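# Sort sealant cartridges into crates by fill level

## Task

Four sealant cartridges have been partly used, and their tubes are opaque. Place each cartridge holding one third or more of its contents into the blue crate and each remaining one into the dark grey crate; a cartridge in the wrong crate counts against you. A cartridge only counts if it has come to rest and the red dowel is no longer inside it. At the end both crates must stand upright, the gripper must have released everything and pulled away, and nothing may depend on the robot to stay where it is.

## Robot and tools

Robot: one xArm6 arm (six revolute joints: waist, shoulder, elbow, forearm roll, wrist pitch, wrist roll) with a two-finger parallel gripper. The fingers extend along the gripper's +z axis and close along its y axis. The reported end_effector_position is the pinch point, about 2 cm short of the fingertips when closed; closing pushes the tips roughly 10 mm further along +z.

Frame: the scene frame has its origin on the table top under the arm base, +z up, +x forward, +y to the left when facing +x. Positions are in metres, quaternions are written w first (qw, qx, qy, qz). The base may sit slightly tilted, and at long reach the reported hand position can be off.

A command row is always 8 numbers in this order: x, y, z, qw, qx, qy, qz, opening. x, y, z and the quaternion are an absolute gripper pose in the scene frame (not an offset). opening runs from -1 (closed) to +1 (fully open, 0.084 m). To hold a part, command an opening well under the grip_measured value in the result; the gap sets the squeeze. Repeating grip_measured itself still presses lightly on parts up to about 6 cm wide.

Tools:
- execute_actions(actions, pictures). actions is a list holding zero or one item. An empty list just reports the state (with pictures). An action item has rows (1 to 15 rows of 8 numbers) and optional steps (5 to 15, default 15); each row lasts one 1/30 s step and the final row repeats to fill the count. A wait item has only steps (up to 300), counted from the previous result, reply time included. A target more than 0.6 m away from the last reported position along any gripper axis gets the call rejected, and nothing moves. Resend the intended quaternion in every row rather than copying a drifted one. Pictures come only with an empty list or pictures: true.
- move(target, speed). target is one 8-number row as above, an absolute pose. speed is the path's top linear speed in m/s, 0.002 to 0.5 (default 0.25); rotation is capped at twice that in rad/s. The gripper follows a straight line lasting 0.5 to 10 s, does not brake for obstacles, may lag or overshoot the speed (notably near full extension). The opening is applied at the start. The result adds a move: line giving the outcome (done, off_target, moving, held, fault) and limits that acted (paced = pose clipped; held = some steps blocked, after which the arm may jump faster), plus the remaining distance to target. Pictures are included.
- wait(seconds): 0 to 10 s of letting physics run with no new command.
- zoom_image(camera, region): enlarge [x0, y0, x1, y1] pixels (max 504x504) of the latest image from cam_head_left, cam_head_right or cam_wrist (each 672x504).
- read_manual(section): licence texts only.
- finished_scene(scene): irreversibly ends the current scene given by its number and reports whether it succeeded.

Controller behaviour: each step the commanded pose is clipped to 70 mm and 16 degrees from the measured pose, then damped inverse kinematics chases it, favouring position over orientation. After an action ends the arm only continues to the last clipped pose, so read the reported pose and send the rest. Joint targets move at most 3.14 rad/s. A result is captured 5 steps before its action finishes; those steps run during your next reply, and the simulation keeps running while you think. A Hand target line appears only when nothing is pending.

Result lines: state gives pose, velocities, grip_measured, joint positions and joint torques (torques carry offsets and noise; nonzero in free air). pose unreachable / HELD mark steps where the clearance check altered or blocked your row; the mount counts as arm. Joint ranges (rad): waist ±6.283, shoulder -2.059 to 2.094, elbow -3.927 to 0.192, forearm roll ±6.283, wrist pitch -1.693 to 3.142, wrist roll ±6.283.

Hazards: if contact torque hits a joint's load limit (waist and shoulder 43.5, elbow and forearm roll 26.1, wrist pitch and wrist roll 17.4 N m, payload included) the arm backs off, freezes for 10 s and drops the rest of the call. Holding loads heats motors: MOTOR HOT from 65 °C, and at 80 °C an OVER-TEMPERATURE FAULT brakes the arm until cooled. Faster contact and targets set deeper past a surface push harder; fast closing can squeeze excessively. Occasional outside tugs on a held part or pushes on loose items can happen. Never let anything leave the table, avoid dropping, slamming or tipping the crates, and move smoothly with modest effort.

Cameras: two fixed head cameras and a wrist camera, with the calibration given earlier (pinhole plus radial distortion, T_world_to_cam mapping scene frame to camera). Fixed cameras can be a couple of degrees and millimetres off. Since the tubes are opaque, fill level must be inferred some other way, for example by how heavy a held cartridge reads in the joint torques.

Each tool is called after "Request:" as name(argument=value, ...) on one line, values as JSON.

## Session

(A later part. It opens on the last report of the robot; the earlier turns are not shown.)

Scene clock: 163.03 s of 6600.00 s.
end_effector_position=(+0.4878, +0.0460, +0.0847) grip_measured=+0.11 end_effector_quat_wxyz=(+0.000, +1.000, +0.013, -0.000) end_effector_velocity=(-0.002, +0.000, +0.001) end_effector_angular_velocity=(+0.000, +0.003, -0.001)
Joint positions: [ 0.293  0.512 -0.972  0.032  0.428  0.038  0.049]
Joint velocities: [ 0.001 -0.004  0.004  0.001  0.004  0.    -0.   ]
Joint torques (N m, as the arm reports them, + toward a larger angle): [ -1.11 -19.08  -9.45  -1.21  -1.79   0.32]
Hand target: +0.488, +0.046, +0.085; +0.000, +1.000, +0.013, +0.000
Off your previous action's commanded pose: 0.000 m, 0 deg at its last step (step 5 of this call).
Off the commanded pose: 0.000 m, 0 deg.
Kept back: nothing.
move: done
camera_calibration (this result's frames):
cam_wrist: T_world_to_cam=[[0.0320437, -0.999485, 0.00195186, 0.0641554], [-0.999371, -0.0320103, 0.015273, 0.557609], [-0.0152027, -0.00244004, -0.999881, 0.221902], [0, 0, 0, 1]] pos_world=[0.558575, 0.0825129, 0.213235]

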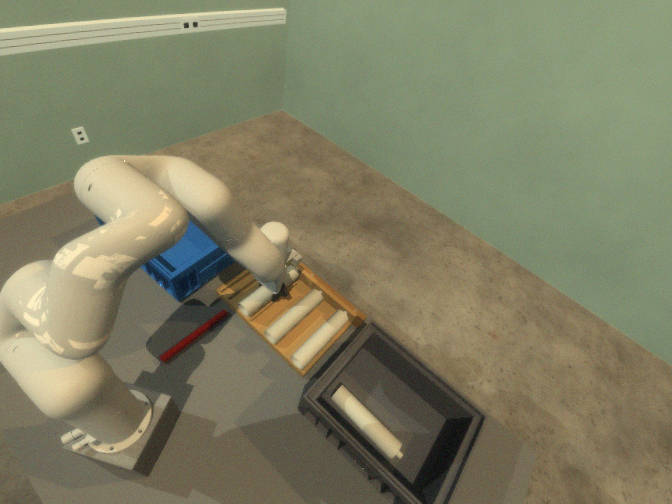

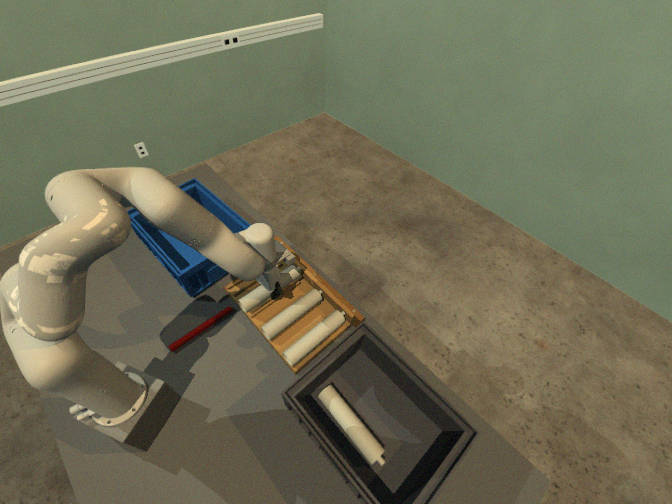

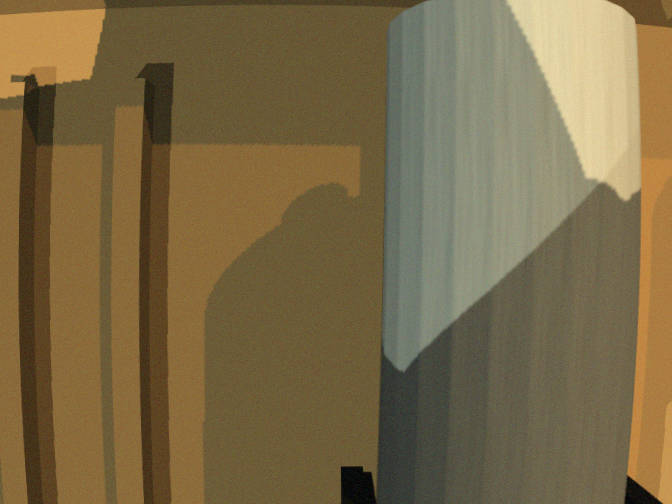

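Request:
move(target=[0.49,0.04,0.19,0,0.9999,0.0131,0,-0.5], speed=0.25)

Request:
move(target=[0.517,-0.425,0.19,0,0.7071,-0.7071,0,-0.5], speed=0.4)

Scene clock: 164.53 s of 6600.00 s.
end_effector_position=(+0.4893, +0.0399, +0.1894) grip_measured=+0.11 end_effector_quat_wxyz=(+0.000, +1.000, +0.013, -0.001) end_effector_velocity=(+0.003, +0.000, +0.006) end_effector_angular_velocity=(+0.001, -0.009, +0.000)
Joint positions: [ 0.275  0.252 -0.965  0.021  0.683  0.033  0.049]
Joint velocities: [-0.    -0.009 -0.005  0.001  0.004 -0.001 -0.   ]
Joint torques (N m, as the arm reports them, + toward a larger angle): [ -0.83 -17.5  -11.48  -1.36  -1.74   0.2 ]
Hand target: +0.490, +0.040, +0.190; +0.000, +1.000, +0.013, +0.000
Off the commanded pose: 0.001 m, 0 deg.
Kept back: nothing.
move: done
camera_calibration (this result's frames):
cam_wrist: T_world_to_cam=[[0.0319887, -0.999486, 0.00214391, 0.0578122], [-0.999357, -0.0319496, 0.0163003, 0.557145], [-0.0162235, -0.00266395, -0.999865, 0.327076], [0, 0, 0, 1]] pos_world=[0.560244, 0.0764544, 0.317826]

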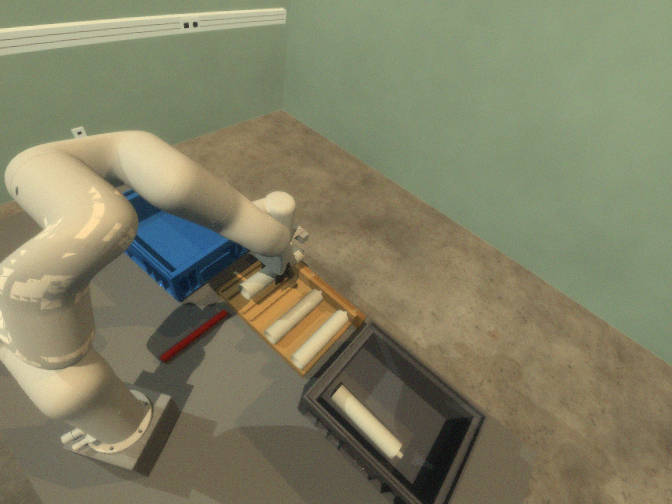

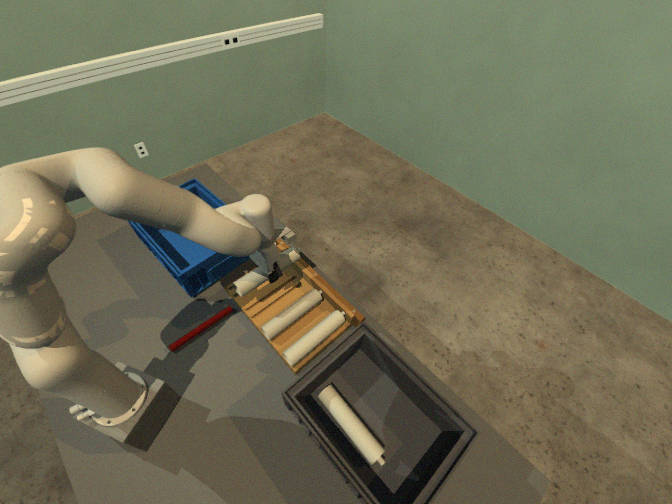

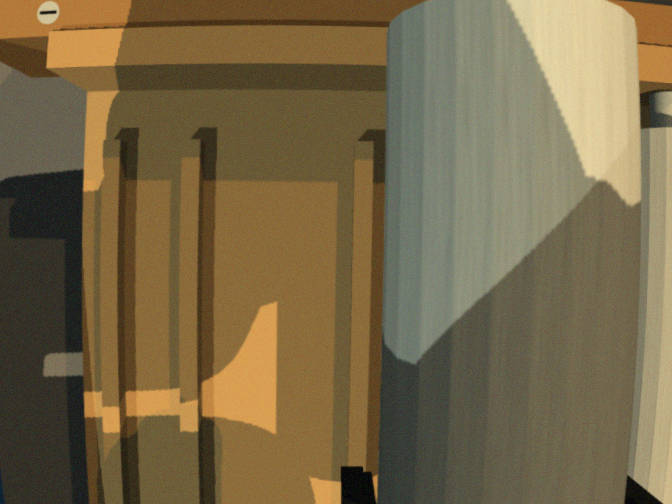

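Scene clock: 167.13 s of 6600.00 s.
end_effector_position=(+0.5151, -0.4253, +0.1904) grip_measured=+0.11 end_effector_quat_wxyz=(+0.001, +0.707, -0.707, +0.001) end_effector_velocity=(-0.000, -0.004, +0.000) end_effector_angular_velocity=(+0.001, +0.004, -0.005)
Joint positions: [-0.503  0.856 -1.926  0.035  1.056  0.85   0.049]
Joint velocities: [-0.004  0.013 -0.024 -0.002  0.016  0.003 -0.   ]
Joint torques (N m, as the arm reports them, + toward a larger angle): [ -1.64 -25.64 -13.14  -1.47  -1.66   0.29]
Hand target: +0.515, -0.426, +0.190; +0.001, +0.707, -0.707, +0.000
Off the commanded pose: 0.002 m, 0 deg.
Kept back: nothing.
move: done
camera_calibration (this result's frames):
cam_wrist: T_world_to_cam=[[-0.999976, -0.00652419, 0.00220622, 0.545891], [-0.00649545, 0.999897, 0.0127892, 0.496147], [-0.00228943, 0.0127746, -0.999916, 0.326659], [0, 0, 0, 1]] pos_world=[0.549848, -0.496707, 0.319082]

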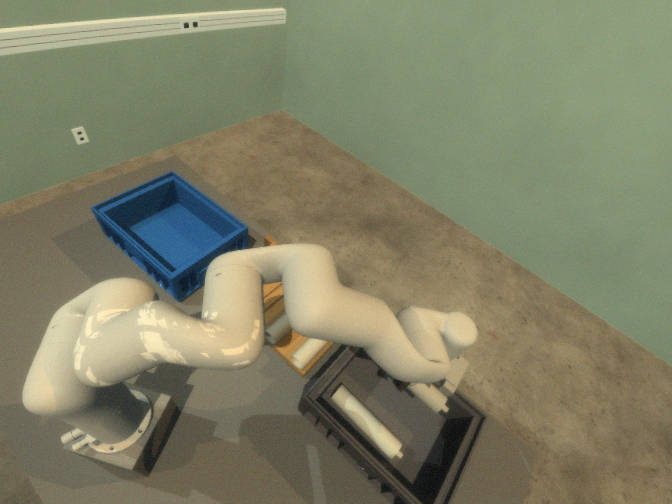

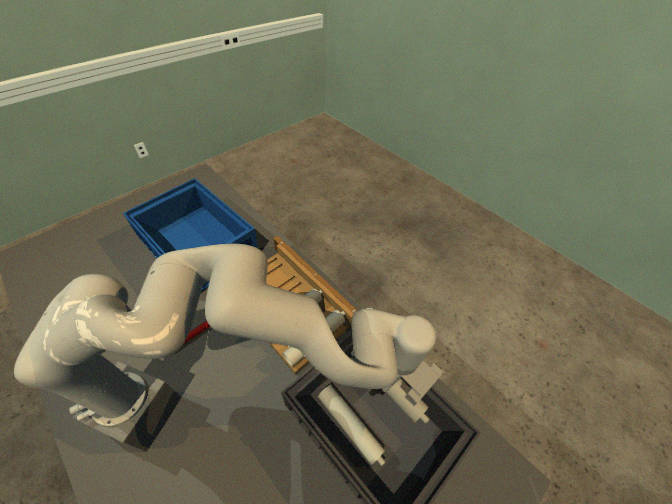

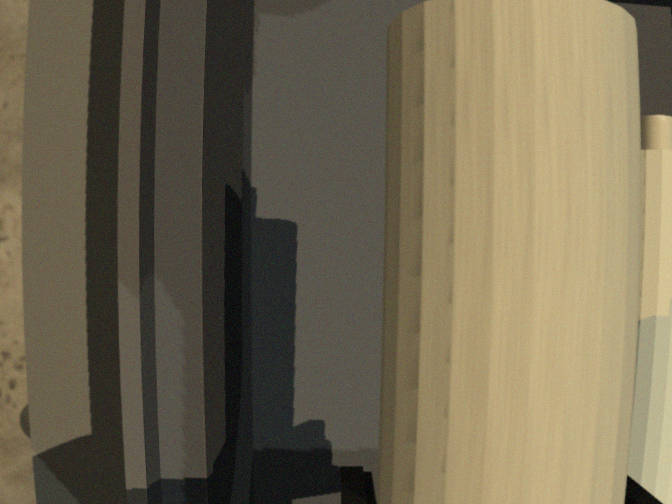

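Request:
move(target=[0.51,-0.425,0.09,0,0.7071,-0.7071,0,-0.5], speed=0.15)

Scene clock: 168.50 s of 6600.00 s.
end_effector_position=(+0.5106, -0.4254, +0.0909) grip_measured=+0.11 end_effector_quat_wxyz=(-0.000, +0.707, -0.707, +0.001) end_effector_velocity=(-0.005, +0.004, -0.009) end_effector_angular_velocity=(+0.011, +0.013, +0.001)
Joint positions: [-0.502  1.016 -1.909  0.042  0.878  0.842  0.049]
Joint velocities: [-0.     0.01   0.006  0.     0.002 -0.002 -0.   ]
Joint torques (N m, as the arm reports them, + toward a larger angle): [ -1.66 -26.45 -12.69  -1.29  -1.87   0.39]
Hand target: +0.510, -0.425, +0.090; -0.000, +0.707, -0.707, -0.000
Off the commanded pose: 0.001 m, 0 deg.
Kept back: nothing.
move: done
camera_calibration (this result's frames):
cam_wrist: T_world_to_cam=[[-0.999982, -0.00601577, 0.000577436, 0.541937], [-0.00600733, 0.999889, 0.013651, 0.497123], [-0.000659493, 0.0136473, -0.999907, 0.226731], [0, 0, 0, 1]] pos_world=[0.545063, -0.496901, 0.219611]

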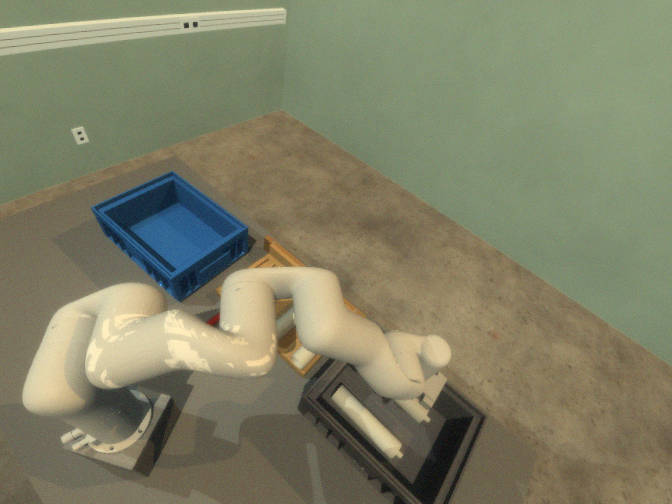

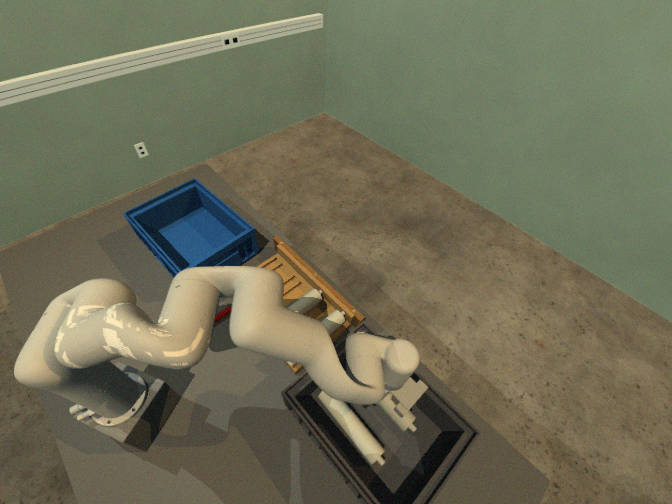

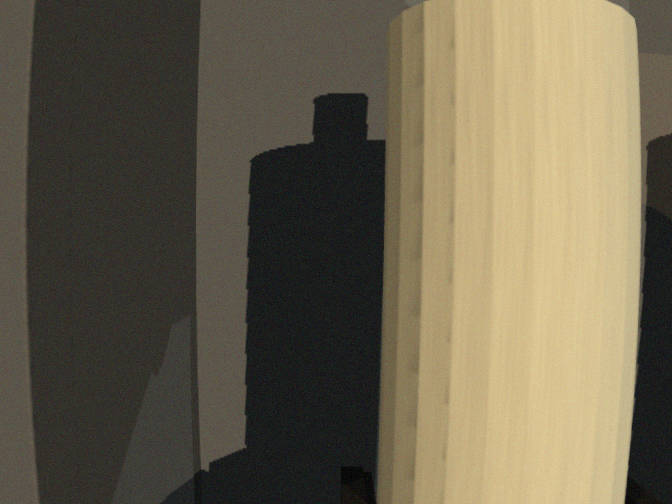

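Request:
move(target=[0.51,-0.425,0.044,0,0.7071,-0.7071,0,-0.5], speed=0.07)

Scene clock: 169.73 s of 6600.00 s.
end_effector_position=(+0.5103, -0.4253, +0.0446) grip_measured=+0.11 end_effector_quat_wxyz=(-0.000, +0.707, -0.707, +0.001) end_effector_velocity=(+0.003, -0.003, +0.003) end_effector_angular_velocity=(-0.007, -0.008, -0.001)
Joint positions: [-0.5    1.121 -1.959  0.044  0.824  0.842  0.049]
Joint velocities: [-0.001  0.001 -0.009  0.    -0.002  0.001 -0.   ]
Joint torques (N m, as the arm reports them, + toward a larger angle): [ -1.76 -26.31 -12.2   -1.29  -1.73   0.33]
Hand target: +0.510, -0.425, +0.044; -0.000, +0.707, -0.707, +0.000
Off the commanded pose: 0.001 m, 0 deg.
Kept back: nothing.
move: done
camera_calibration (this result's frames):
cam_wrist: T_world_to_cam=[[-0.999982, -0.00591554, 0.00104986, 0.541745], [-0.00590025, 0.999884, 0.0140122, 0.497531], [-0.00113263, 0.0140057, -0.999901, 0.180881], [0, 0, 0, 1]] pos_world=[0.544876, -0.496802, 0.173323]

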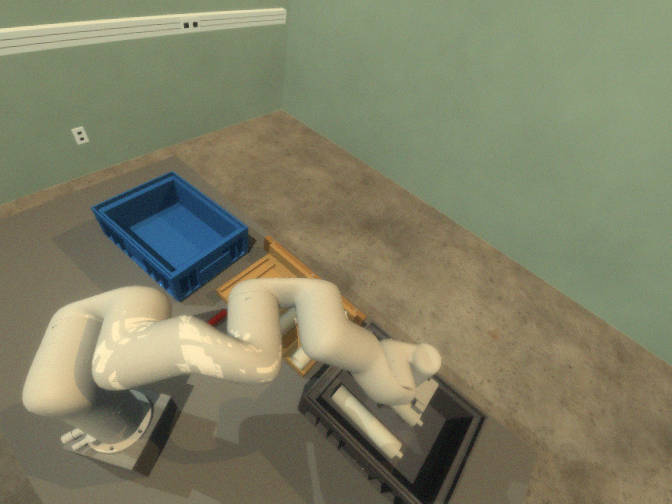

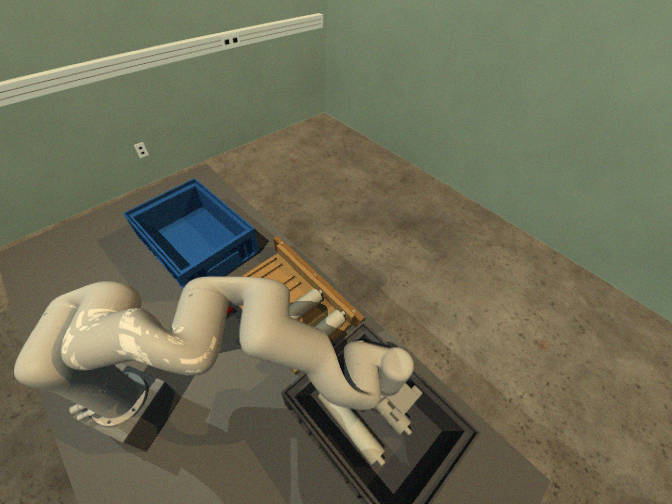

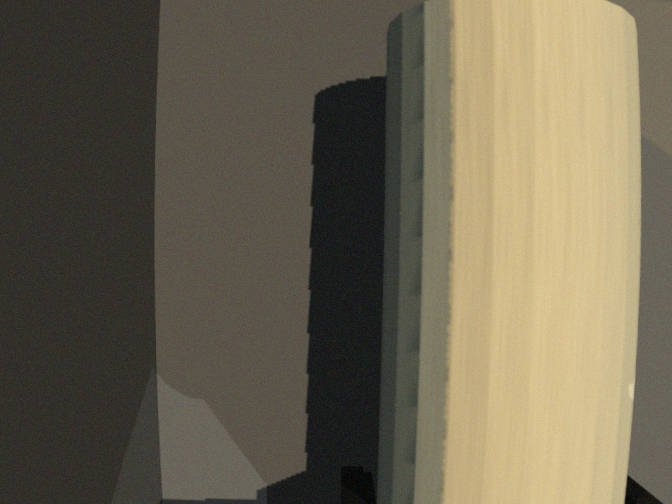

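Request:
execute_actions(actions=[{"rows":[[0.51,-0.425,0.043,0,0.7071,-0.7071,0,-0.5],[0.51,-0.425,0.042,0,0.7071,-0.7071,0,-0.5],[0.51,-0.425,0.042,0,0.7071,-0.7071,0,-0.3],[0.51,-0.425,0.042,0,0.7071,-0.7071,0,-0.1],[0.51,-0.425,0.042,0,0.7071,-0.7071,0,0.05],[0.51,-0.425,0.042,0,0.7071,-0.7071,0,0.12],[0.51,-0.425,0.042,0,0.7071,-0.7071,0,0.18],[0.51,-0.425,0.042,0,0.7071,-0.7071,0,0.25],[0.511,-0.425,0.042,0,0.7071,-0.7071,0,0.32],[0.512,-0.425,0.042,0,0.7071,-0.7071,0,0.4],[0.514,-0.425,0.042,0,0.7071,-0.7071,0,0.42],[0.516,-0.425,0.042,0,0.7071,-0.7071,0,0.42],[0.518,-0.425,0.042,0,0.7071,-0.7071,0,0.42],[0.519,-0.425,0.042,0,0.7071,-0.7071,0,0.42],[0.52,-0.425,0.042,0,0.7071,-0.7071,0,0.42]],"steps":15}])

Request:
move(target=[0.514,-0.425,0.11,0,0.7071,-0.7071,0,0.42], speed=0.12)

Scene clock: 170.50 s of 6600.00 s.
end_effector_position=(+0.5103, -0.4251, +0.0423) grip_measured=+0.31 end_effector_quat_wxyz=(+0.000, +0.707, -0.707, +0.000) end_effector_velocity=(-0.003, +0.000, -0.001) end_effector_angular_velocity=(+0.017, +0.031, -0.005)
Joint positions: [-0.499  1.128 -1.963  0.044  0.823  0.842  0.057]
Joint velocities: [-0.002  0.022 -0.048 -0.012  0.061  0.012  0.095]
Joint torques (N m, as the arm reports them, + toward a larger angle): [ -0.79 -25.63 -12.75  -0.41  -2.57   0.46]
Steps of this call (steps 1 to 13: nothing new was sent; steps 14 to 23: the first 10 steps of this action). Readings (end_effector_position):
14: (+0.5101, -0.4250, +0.0440)
15: (+0.5101, -0.4251, +0.0439)
17: (+0.5102, -0.4251, +0.0431)
21: (+0.5098, -0.4249, +0.0419)
23: the state above

Scene clock: 172.00 s of 6600.00 s.
end_effector_position=(+0.5136, -0.4247, +0.1093) grip_measured=+0.41 end_effector_quat_wxyz=(+0.000, +0.707, -0.707, -0.001) end_effector_velocity=(+0.003, -0.002, +0.007) end_effector_angular_velocity=(-0.008, -0.009, +0.000)
Joint positions: [-0.5    0.989 -1.917  0.04   0.917  0.847  0.061]
Joint velocities: [-0.    -0.008 -0.003 -0.    -0.001 -0.     0.   ]
Joint torques (N m, as the arm reports them, + toward a larger angle): [ -1.54 -25.25 -12.33  -1.37  -1.6    0.22]
Hand target: +0.514, -0.425, +0.110; +0.000, +0.707, -0.707, +0.000
Off your previous action's commanded pose: 0.005 m, 0 deg at its last step (step 5 of this call).
Off the commanded pose: 0.001 m, 0 deg.
Kept back: nothing.
move: done
camera_calibration (this result's frames):
cam_wrist: T_world_to_cam=[[-0.999979, -0.0058205, 0.00289255, 0.544821], [-0.00577498, 0.999863, 0.0155035, 0.495849], [-0.00298239, 0.0154864, -0.999876, 0.247085], [0, 0, 0, 1]] pos_world=[0.548409, -0.496437, 0.237791]

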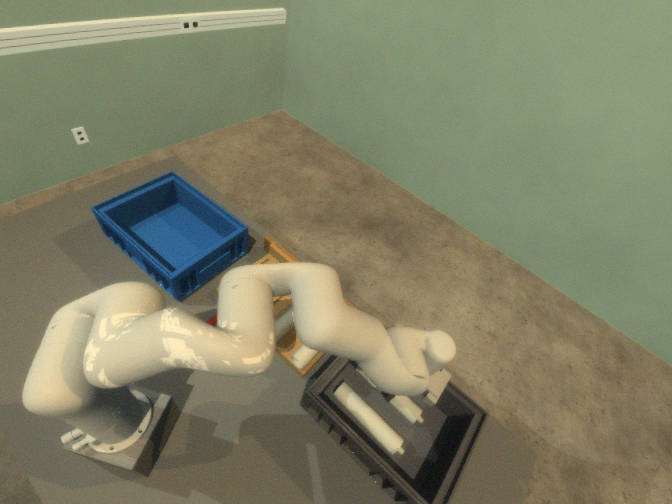

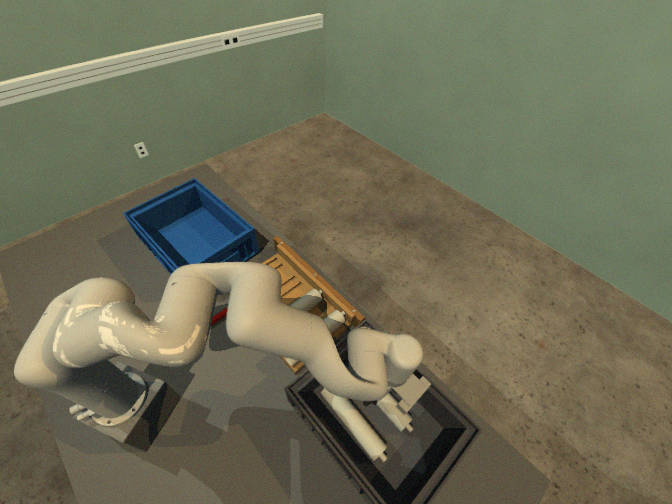

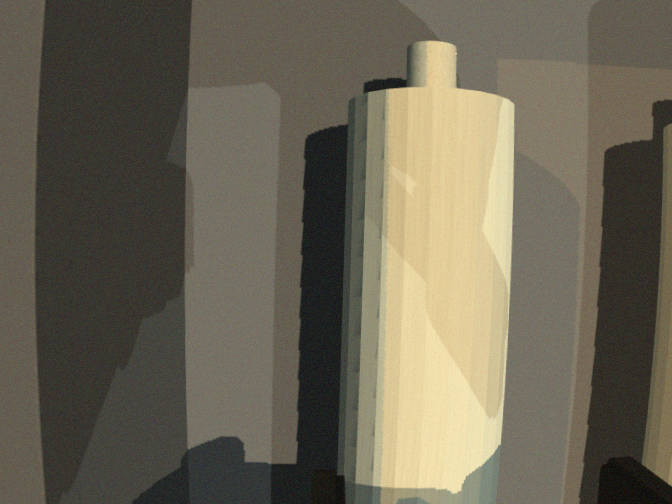

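Request:
move(target=[0.51,-0.42,0.19,0,0.7071,-0.7071,0,0.5], speed=0.25)

Request:
move(target=[0.495,-0.066,0.17,0,0.9999,0.0131,0,0.8], speed=0.4)

Request:
move(target=[0.495,-0.066,0.085,0,0.9999,0.0131,0,0.8], speed=0.25)

Scene clock: 173.23 s of 6600.00 s.
end_effector_position=(+0.5096, -0.4197, +0.1891) grip_measured=+0.49 end_effector_quat_wxyz=(+0.000, +0.707, -0.707, -0.001) end_effector_velocity=(+0.004, -0.002, +0.010) end_effector_angular_velocity=(-0.010, -0.014, +0.001)
Joint positions: [-0.502  0.826 -1.87   0.037  1.033  0.85   0.065]
Joint velocities: [ 0.    -0.011 -0.007  0.001  0.001 -0.001  0.   ]
Joint torques (N m, as the arm reports them, + toward a larger angle): [ -1.83 -24.72 -12.66  -1.31  -1.62   0.26]
Hand target: +0.510, -0.420, +0.190; +0.000, +0.707, -0.707, +0.000
Off the commanded pose: 0.001 m, 0 deg.
Kept back: nothing.
move: done
camera_calibration (this result's frames):
cam_wrist: T_world_to_cam=[[-0.999979, -0.00576047, 0.00307507, 0.540595], [-0.00571167, 0.999861, 0.0156487, 0.489531], [-0.00316479, 0.0156308, -0.999873, 0.326974], [0, 0, 0, 1]] pos_world=[0.544415, -0.49146, 0.31761]

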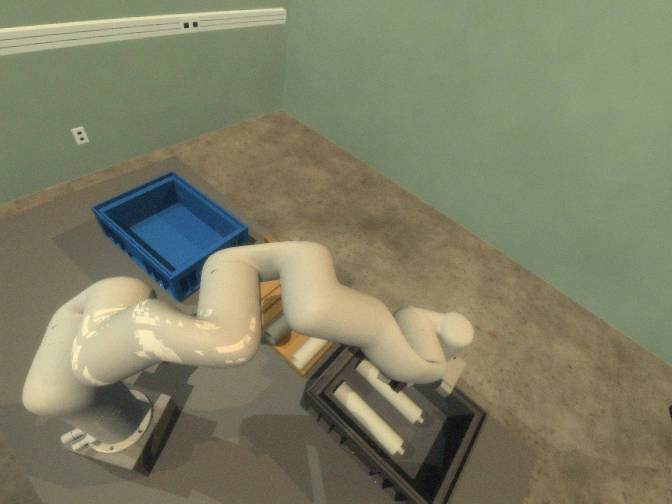

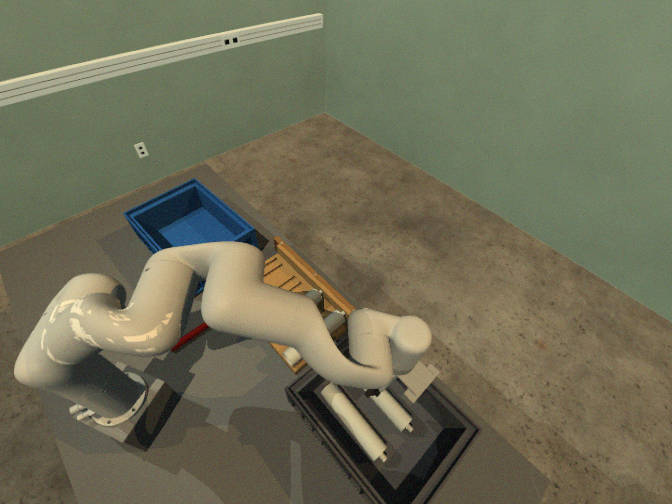

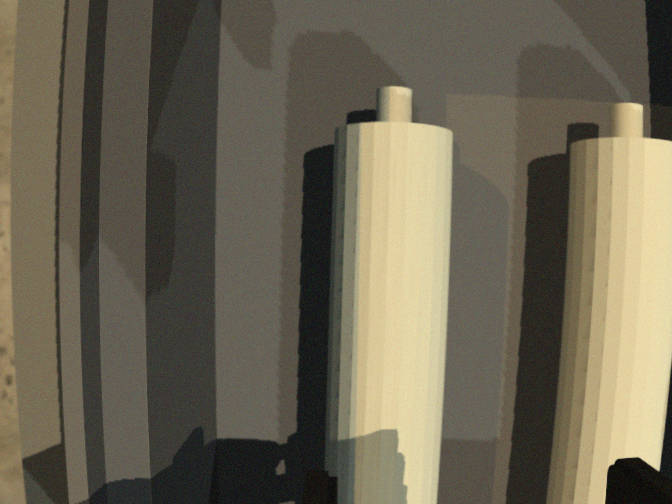

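Scene clock: 175.73 s of 6600.00 s.
end_effector_position=(+0.4967, -0.0660, +0.1698) grip_measured=+0.80 end_effector_quat_wxyz=(-0.000, +1.000, +0.013, +0.000) end_effector_velocity=(-0.000, +0.002, -0.000) end_effector_angular_velocity=(+0.001, -0.001, +0.009)
Joint positions: [ 0.059  0.328 -1.002  0.035  0.646 -0.193  0.077]
Joint velocities: [ 0.004 -0.001  0.002  0.002 -0.002 -0.007 -0.   ]
Joint torques (N m, as the arm reports them, + toward a larger angle): [ -1.2  -17.81 -10.88  -1.1   -1.6    0.25]
Hand target: +0.497, -0.066, +0.170; -0.001, +1.000, +0.013, +0.000
Off the commanded pose: 0.002 m, 0 deg.
Kept back: nothing.
move: done
camera_calibration (this result's frames):
cam_wrist: T_world_to_cam=[[0.0308873, -0.999522, 0.000930615, -0.0474937], [-0.999427, -0.0308714, 0.0138782, 0.561952], [-0.0138429, -0.00135874, -0.999903, 0.306309], [0, 0, 0, 1]] pos_world=[0.567337, -0.0297066, 0.298524]

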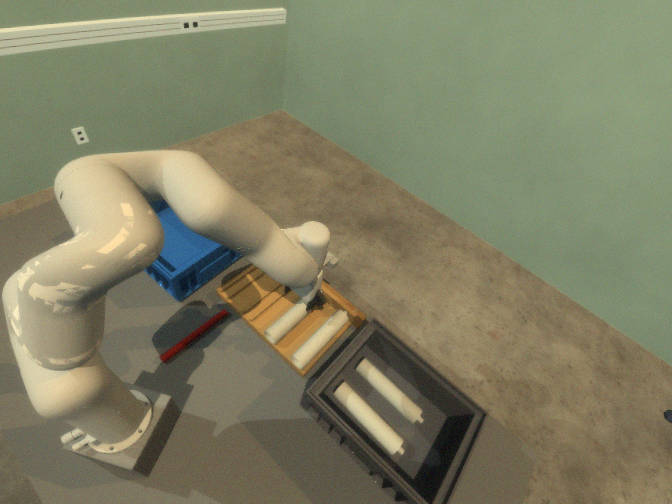

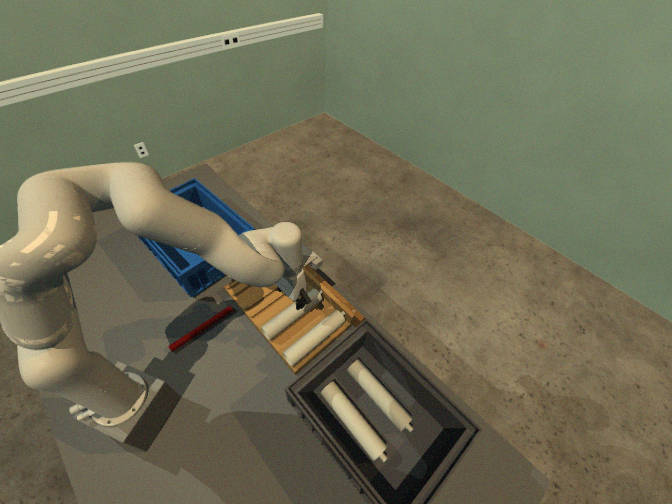

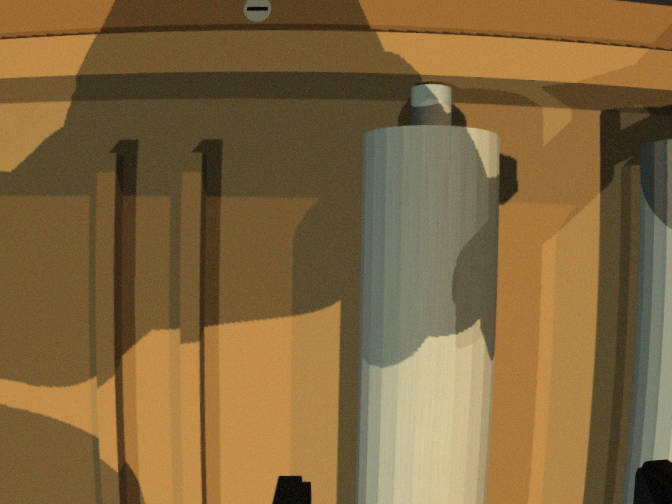

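Scene clock: 176.63 s of 6600.00 s.
end_effector_position=(+0.4956, -0.0660, +0.0855) grip_measured=+0.80 end_effector_quat_wxyz=(+0.000, +1.000, +0.013, +0.001) end_effector_velocity=(-0.003, +0.000, -0.004) end_effector_angular_velocity=(+0.002, +0.009, -0.000)
Joint positions: [ 0.065  0.536 -1.014  0.047  0.449 -0.203  0.077]
Joint velocities: [ 0.     0.008  0.001  0.001 -0.001 -0.001 -0.   ]
Joint torques (N m, as the arm reports them, + toward a larger angle): [ -1.41 -18.9   -9.44  -0.89  -1.66   0.26]
Hand target: +0.495, -0.066, +0.085; -0.000, +1.000, +0.013, +0.000
Off the commanded pose: 0.001 m, 0 deg.
Kept back: nothing.
move: done
camera_calibration (this result's frames):
cam_wrist: T_world_to_cam=[[0.0321382, -0.999481, 0.00198345, -0.0481174], [-0.999394, -0.0321087, 0.0134602, 0.561921], [-0.0133895, -0.00241484, -0.999907, 0.221669], [0, 0, 0, 1]] pos_world=[0.566094, -0.0295146, 0.21418]

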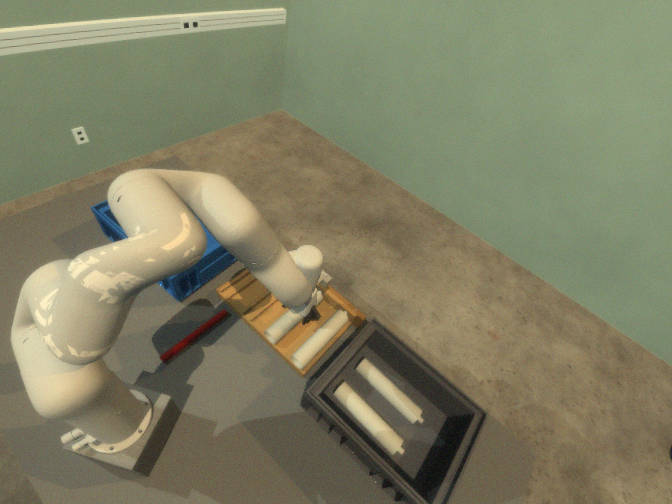

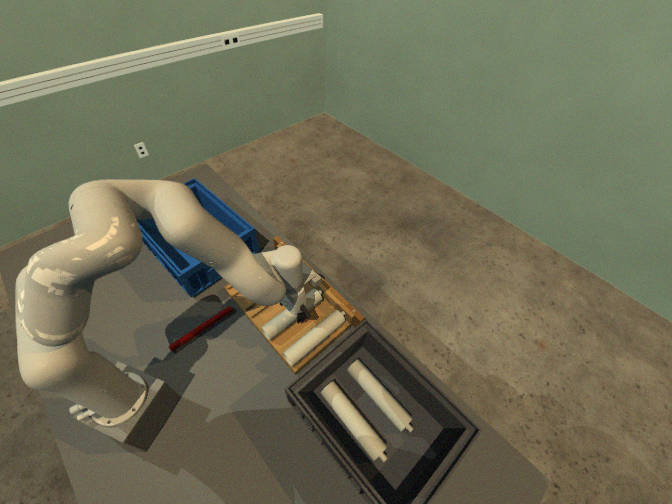

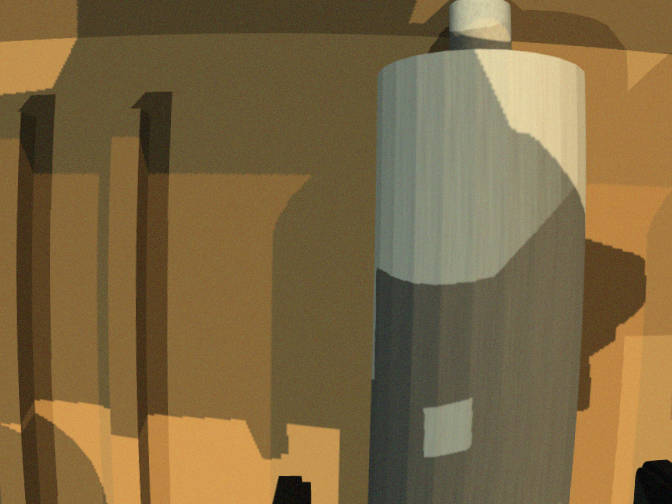

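Request:
move(target=[0.495,-0.066,0.058,0,0.9999,0.0131,0,0.8], speed=0.08)

Request:
execute_actions(actions=[{"rows":[[0.495,-0.066,0.057,0,0.9999,0.0131,0,0.65],[0.495,-0.066,0.057,0,0.9999,0.0131,0,0.55],[0.495,-0.066,0.057,0,0.9999,0.0131,0,0.45],[0.495,-0.066,0.057,0,0.9999,0.0131,0,0.35],[0.495,-0.066,0.057,0,0.9999,0.0131,0,0.27],[0.495,-0.066,0.057,0,0.9999,0.0131,0,0.2],[0.495,-0.066,0.057,0,0.9999,0.0131,0,0.14],[0.495,-0.066,0.057,0,0.9999,0.0131,0,0.08],[0.495,-0.066,0.057,0,0.9999,0.0131,0,0.0],[0.495,-0.066,0.057,0,0.9999,0.0131,0,-0.1],[0.495,-0.066,0.057,0,0.9999,0.0131,0,-0.2],[0.495,-0.066,0.057,0,0.9999,0.0131,0,-0.35],[0.495,-0.066,0.057,0,0.9999,0.0131,0,-0.5]],"steps":15}])

Request:
move(target=[0.488,-0.066,0.085,0,0.9999,0.0131,0,-0.5], speed=0.08)

Request:
move(target=[0.488,-0.07,0.19,0,0.9999,0.0131,0,-0.5], speed=0.25)

Scene clock: 177.77 s of 6600.00 s.
end_effector_position=(+0.4953, -0.0660, +0.0583) grip_measured=+0.80 end_effector_quat_wxyz=(+0.000, +1.000, +0.013, +0.000) end_effector_velocity=(+0.001, -0.000, -0.001) end_effector_angular_velocity=(-0.000, -0.002, +0.001)
Joint positions: [ 0.067  0.612 -1.035  0.052  0.394 -0.207  0.077]
Joint velocities: [ 0.     0.003 -0.003  0.    -0.002 -0.001 -0.   ]
Joint torques (N m, as the arm reports them, + toward a larger angle): [ -1.09 -19.01  -8.83  -1.09  -1.73   0.3 ]
Hand target: +0.495, -0.066, +0.058; -0.000, +1.000, +0.013, +0.000
Off the commanded pose: 0.000 m, 0 deg.
Kept back: nothing.
move: done
camera_calibration (this result's frames):
cam_wrist: T_world_to_cam=[[0.0320828, -0.999483, 0.00195705, -0.0480105], [-0.999387, -0.0320521, 0.014114, 0.561952], [-0.014044, -0.00240866, -0.999898, 0.194791], [0, 0, 0, 1]] pos_world=[0.565883, -0.0295048, 0.186934]

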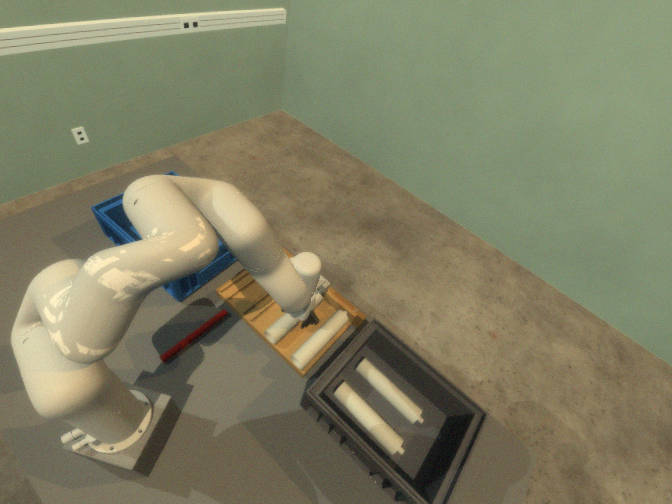

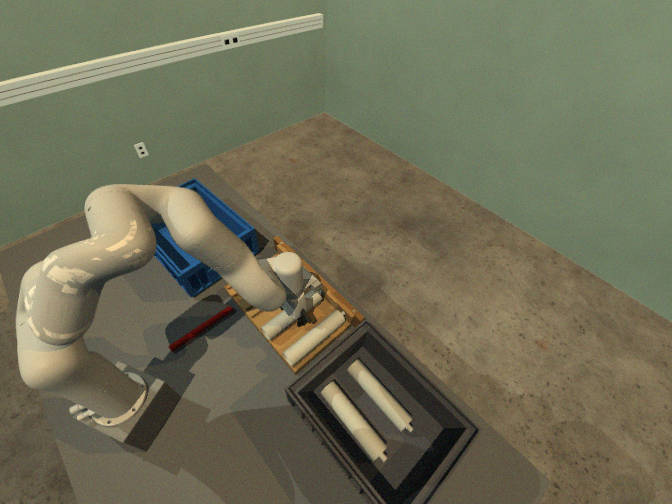

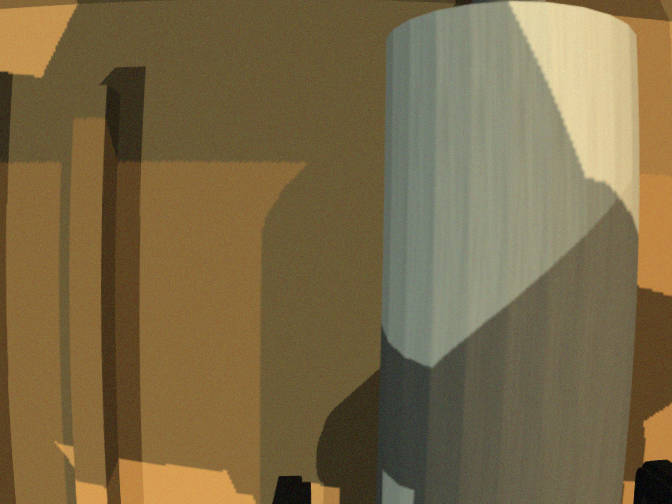

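Scene clock: 178.10 s of 6600.00 s.
end_effector_position=(+0.4953, -0.0660, +0.0573) grip_measured=+0.11 end_effector_quat_wxyz=(+0.000, +1.000, +0.013, +0.000) end_effector_velocity=(+0.001, -0.002, +0.000) end_effector_angular_velocity=(-0.001, -0.002, -0.002)
Joint positions: [ 0.067  0.615 -1.035  0.052  0.392 -0.207  0.049]
Joint velocities: [-0.003  0.001 -0.003 -0.001  0.     0.    -0.   ]
Joint torques (N m, as the arm reports them, + toward a larger angle): [ -1.01 -18.97  -8.5   -1.07  -1.72   0.14]
Steps of this call (steps 1 to 10: the first 10 steps of this action). Readings (end_effector_position):
1: (+0.4953, -0.0660, +0.0582)
2: (+0.4953, -0.0660, +0.0581)
4: (+0.4952, -0.0660, +0.0575)
8: (+0.4950, -0.0660, +0.0570)
10: the state above

Scene clock: 179.13 s of 6600.00 s.
end_effector_position=(+0.4878, -0.0660, +0.0847) grip_measured=+0.11 end_effector_quat_wxyz=(-0.000, +1.000, +0.013, -0.000) end_effector_velocity=(-0.002, +0.000, +0.000) end_effector_angular_velocity=(+0.000, +0.003, +0.000)
Joint positions: [ 0.063  0.523 -0.985  0.048  0.435 -0.205  0.049]
Joint velocities: [ 0.    -0.004  0.004 -0.     0.003  0.     0.   ]
Joint torques (N m, as the arm reports them, + toward a larger angle): [ -0.75 -19.16  -9.46  -1.18  -1.87   0.34]
Hand target: +0.488, -0.066, +0.085; +0.000, +1.000, +0.013, -0.000
Off your previous action's commanded pose: 0.000 m, 0 deg at its last step (step 5 of this call).
Off the commanded pose: 0.000 m, 0 deg.
Kept back: nothing.
move: done
camera_calibration (this result's frames):
cam_wrist: T_world_to_cam=[[0.0320445, -0.999485, 0.00182818, -0.047728], [-0.999371, -0.0320129, 0.015274, 0.554023], [-0.0152076, -0.00231647, -0.999882, 0.221637], [0, 0, 0, 1]] pos_world=[0.558574, -0.0294541, 0.213236]

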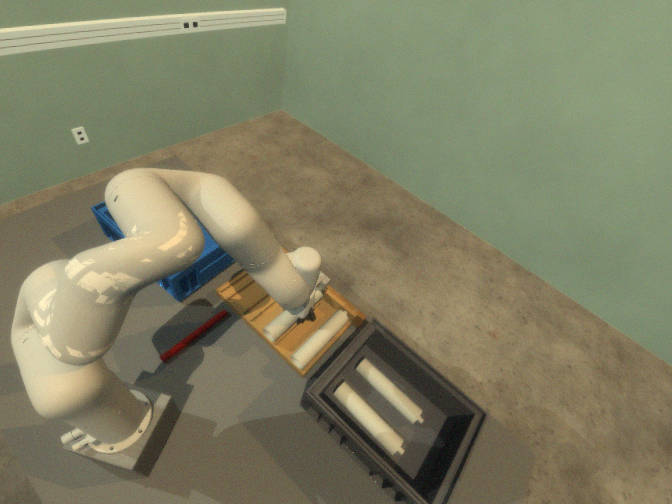

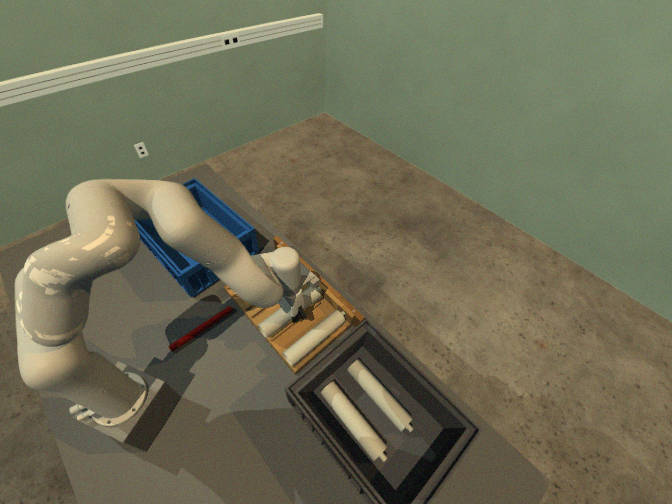

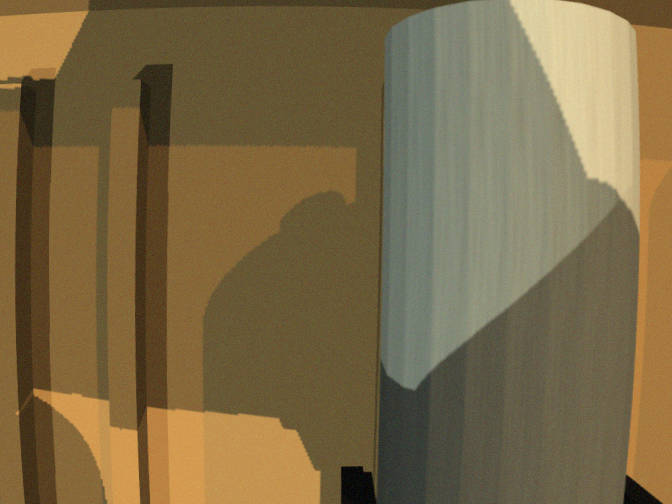

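Scene clock: 180.07 s of 6600.00 s.
end_effector_position=(+0.4873, -0.0699, +0.1893) grip_measured=+0.11 end_effector_quat_wxyz=(-0.000, +1.000, +0.013, -0.001) end_effector_velocity=(+0.004, -0.001, +0.006) end_effector_angular_velocity=(-0.002, -0.012, +0.002)
Joint positions: [ 0.048  0.262 -0.975  0.032  0.686 -0.202  0.049]
Joint velocities: [-0.001 -0.009 -0.007 -0.     0.003 -0.002 -0.   ]
Joint torques (N m, as the arm reports them, + toward a larger angle): [ -1.01 -17.38 -11.55  -1.28  -1.75   0.35]
Hand target: +0.488, -0.070, +0.190; +0.000, +1.000, +0.013, -0.000
Off the commanded pose: 0.001 m, 0 deg.
Kept back: nothing.
move: done
camera_calibration (this result's frames):
cam_wrist: T_world_to_cam=[[0.03197, -0.999487, 0.00177322, -0.0518446], [-0.999357, -0.0319369, 0.0163127, 0.551642], [-0.0162477, -0.0022936, -0.999865, 0.326782], [0, 0, 0, 1]] pos_world=[0.558254, -0.0334508, 0.317831]

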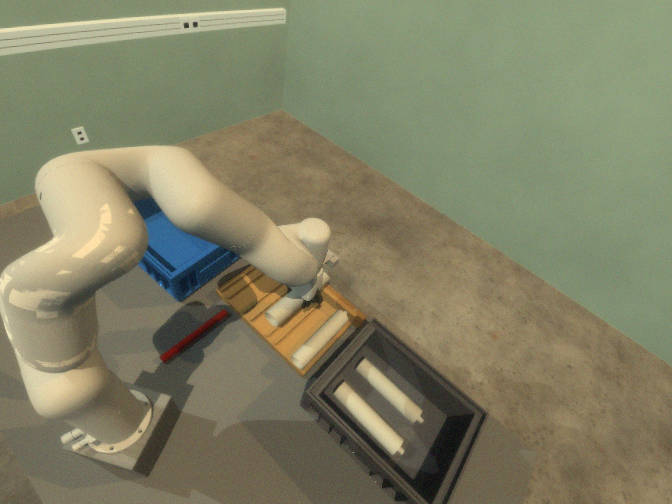

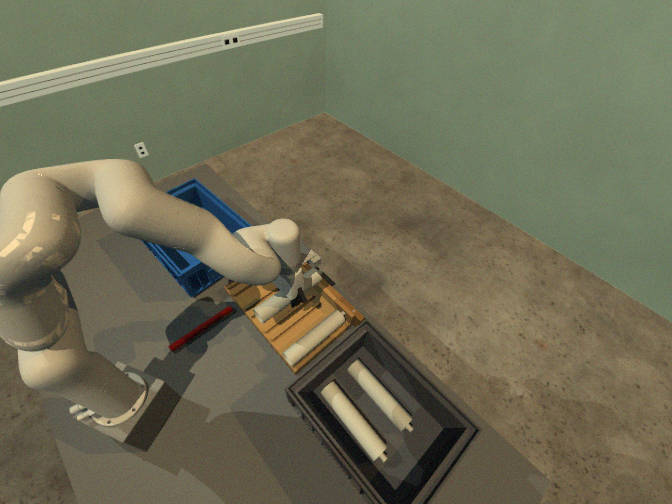

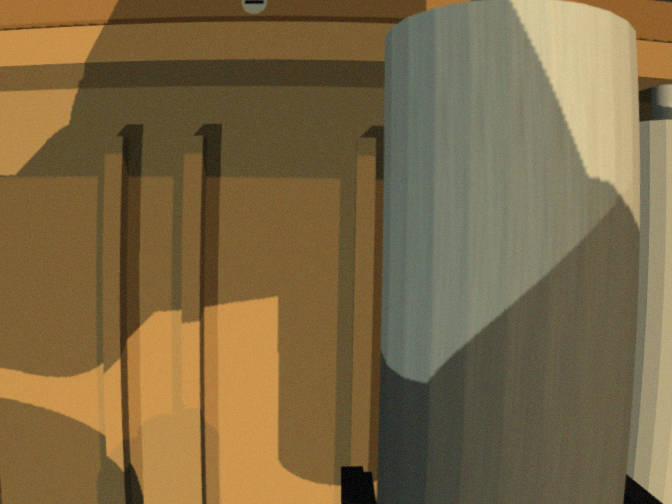

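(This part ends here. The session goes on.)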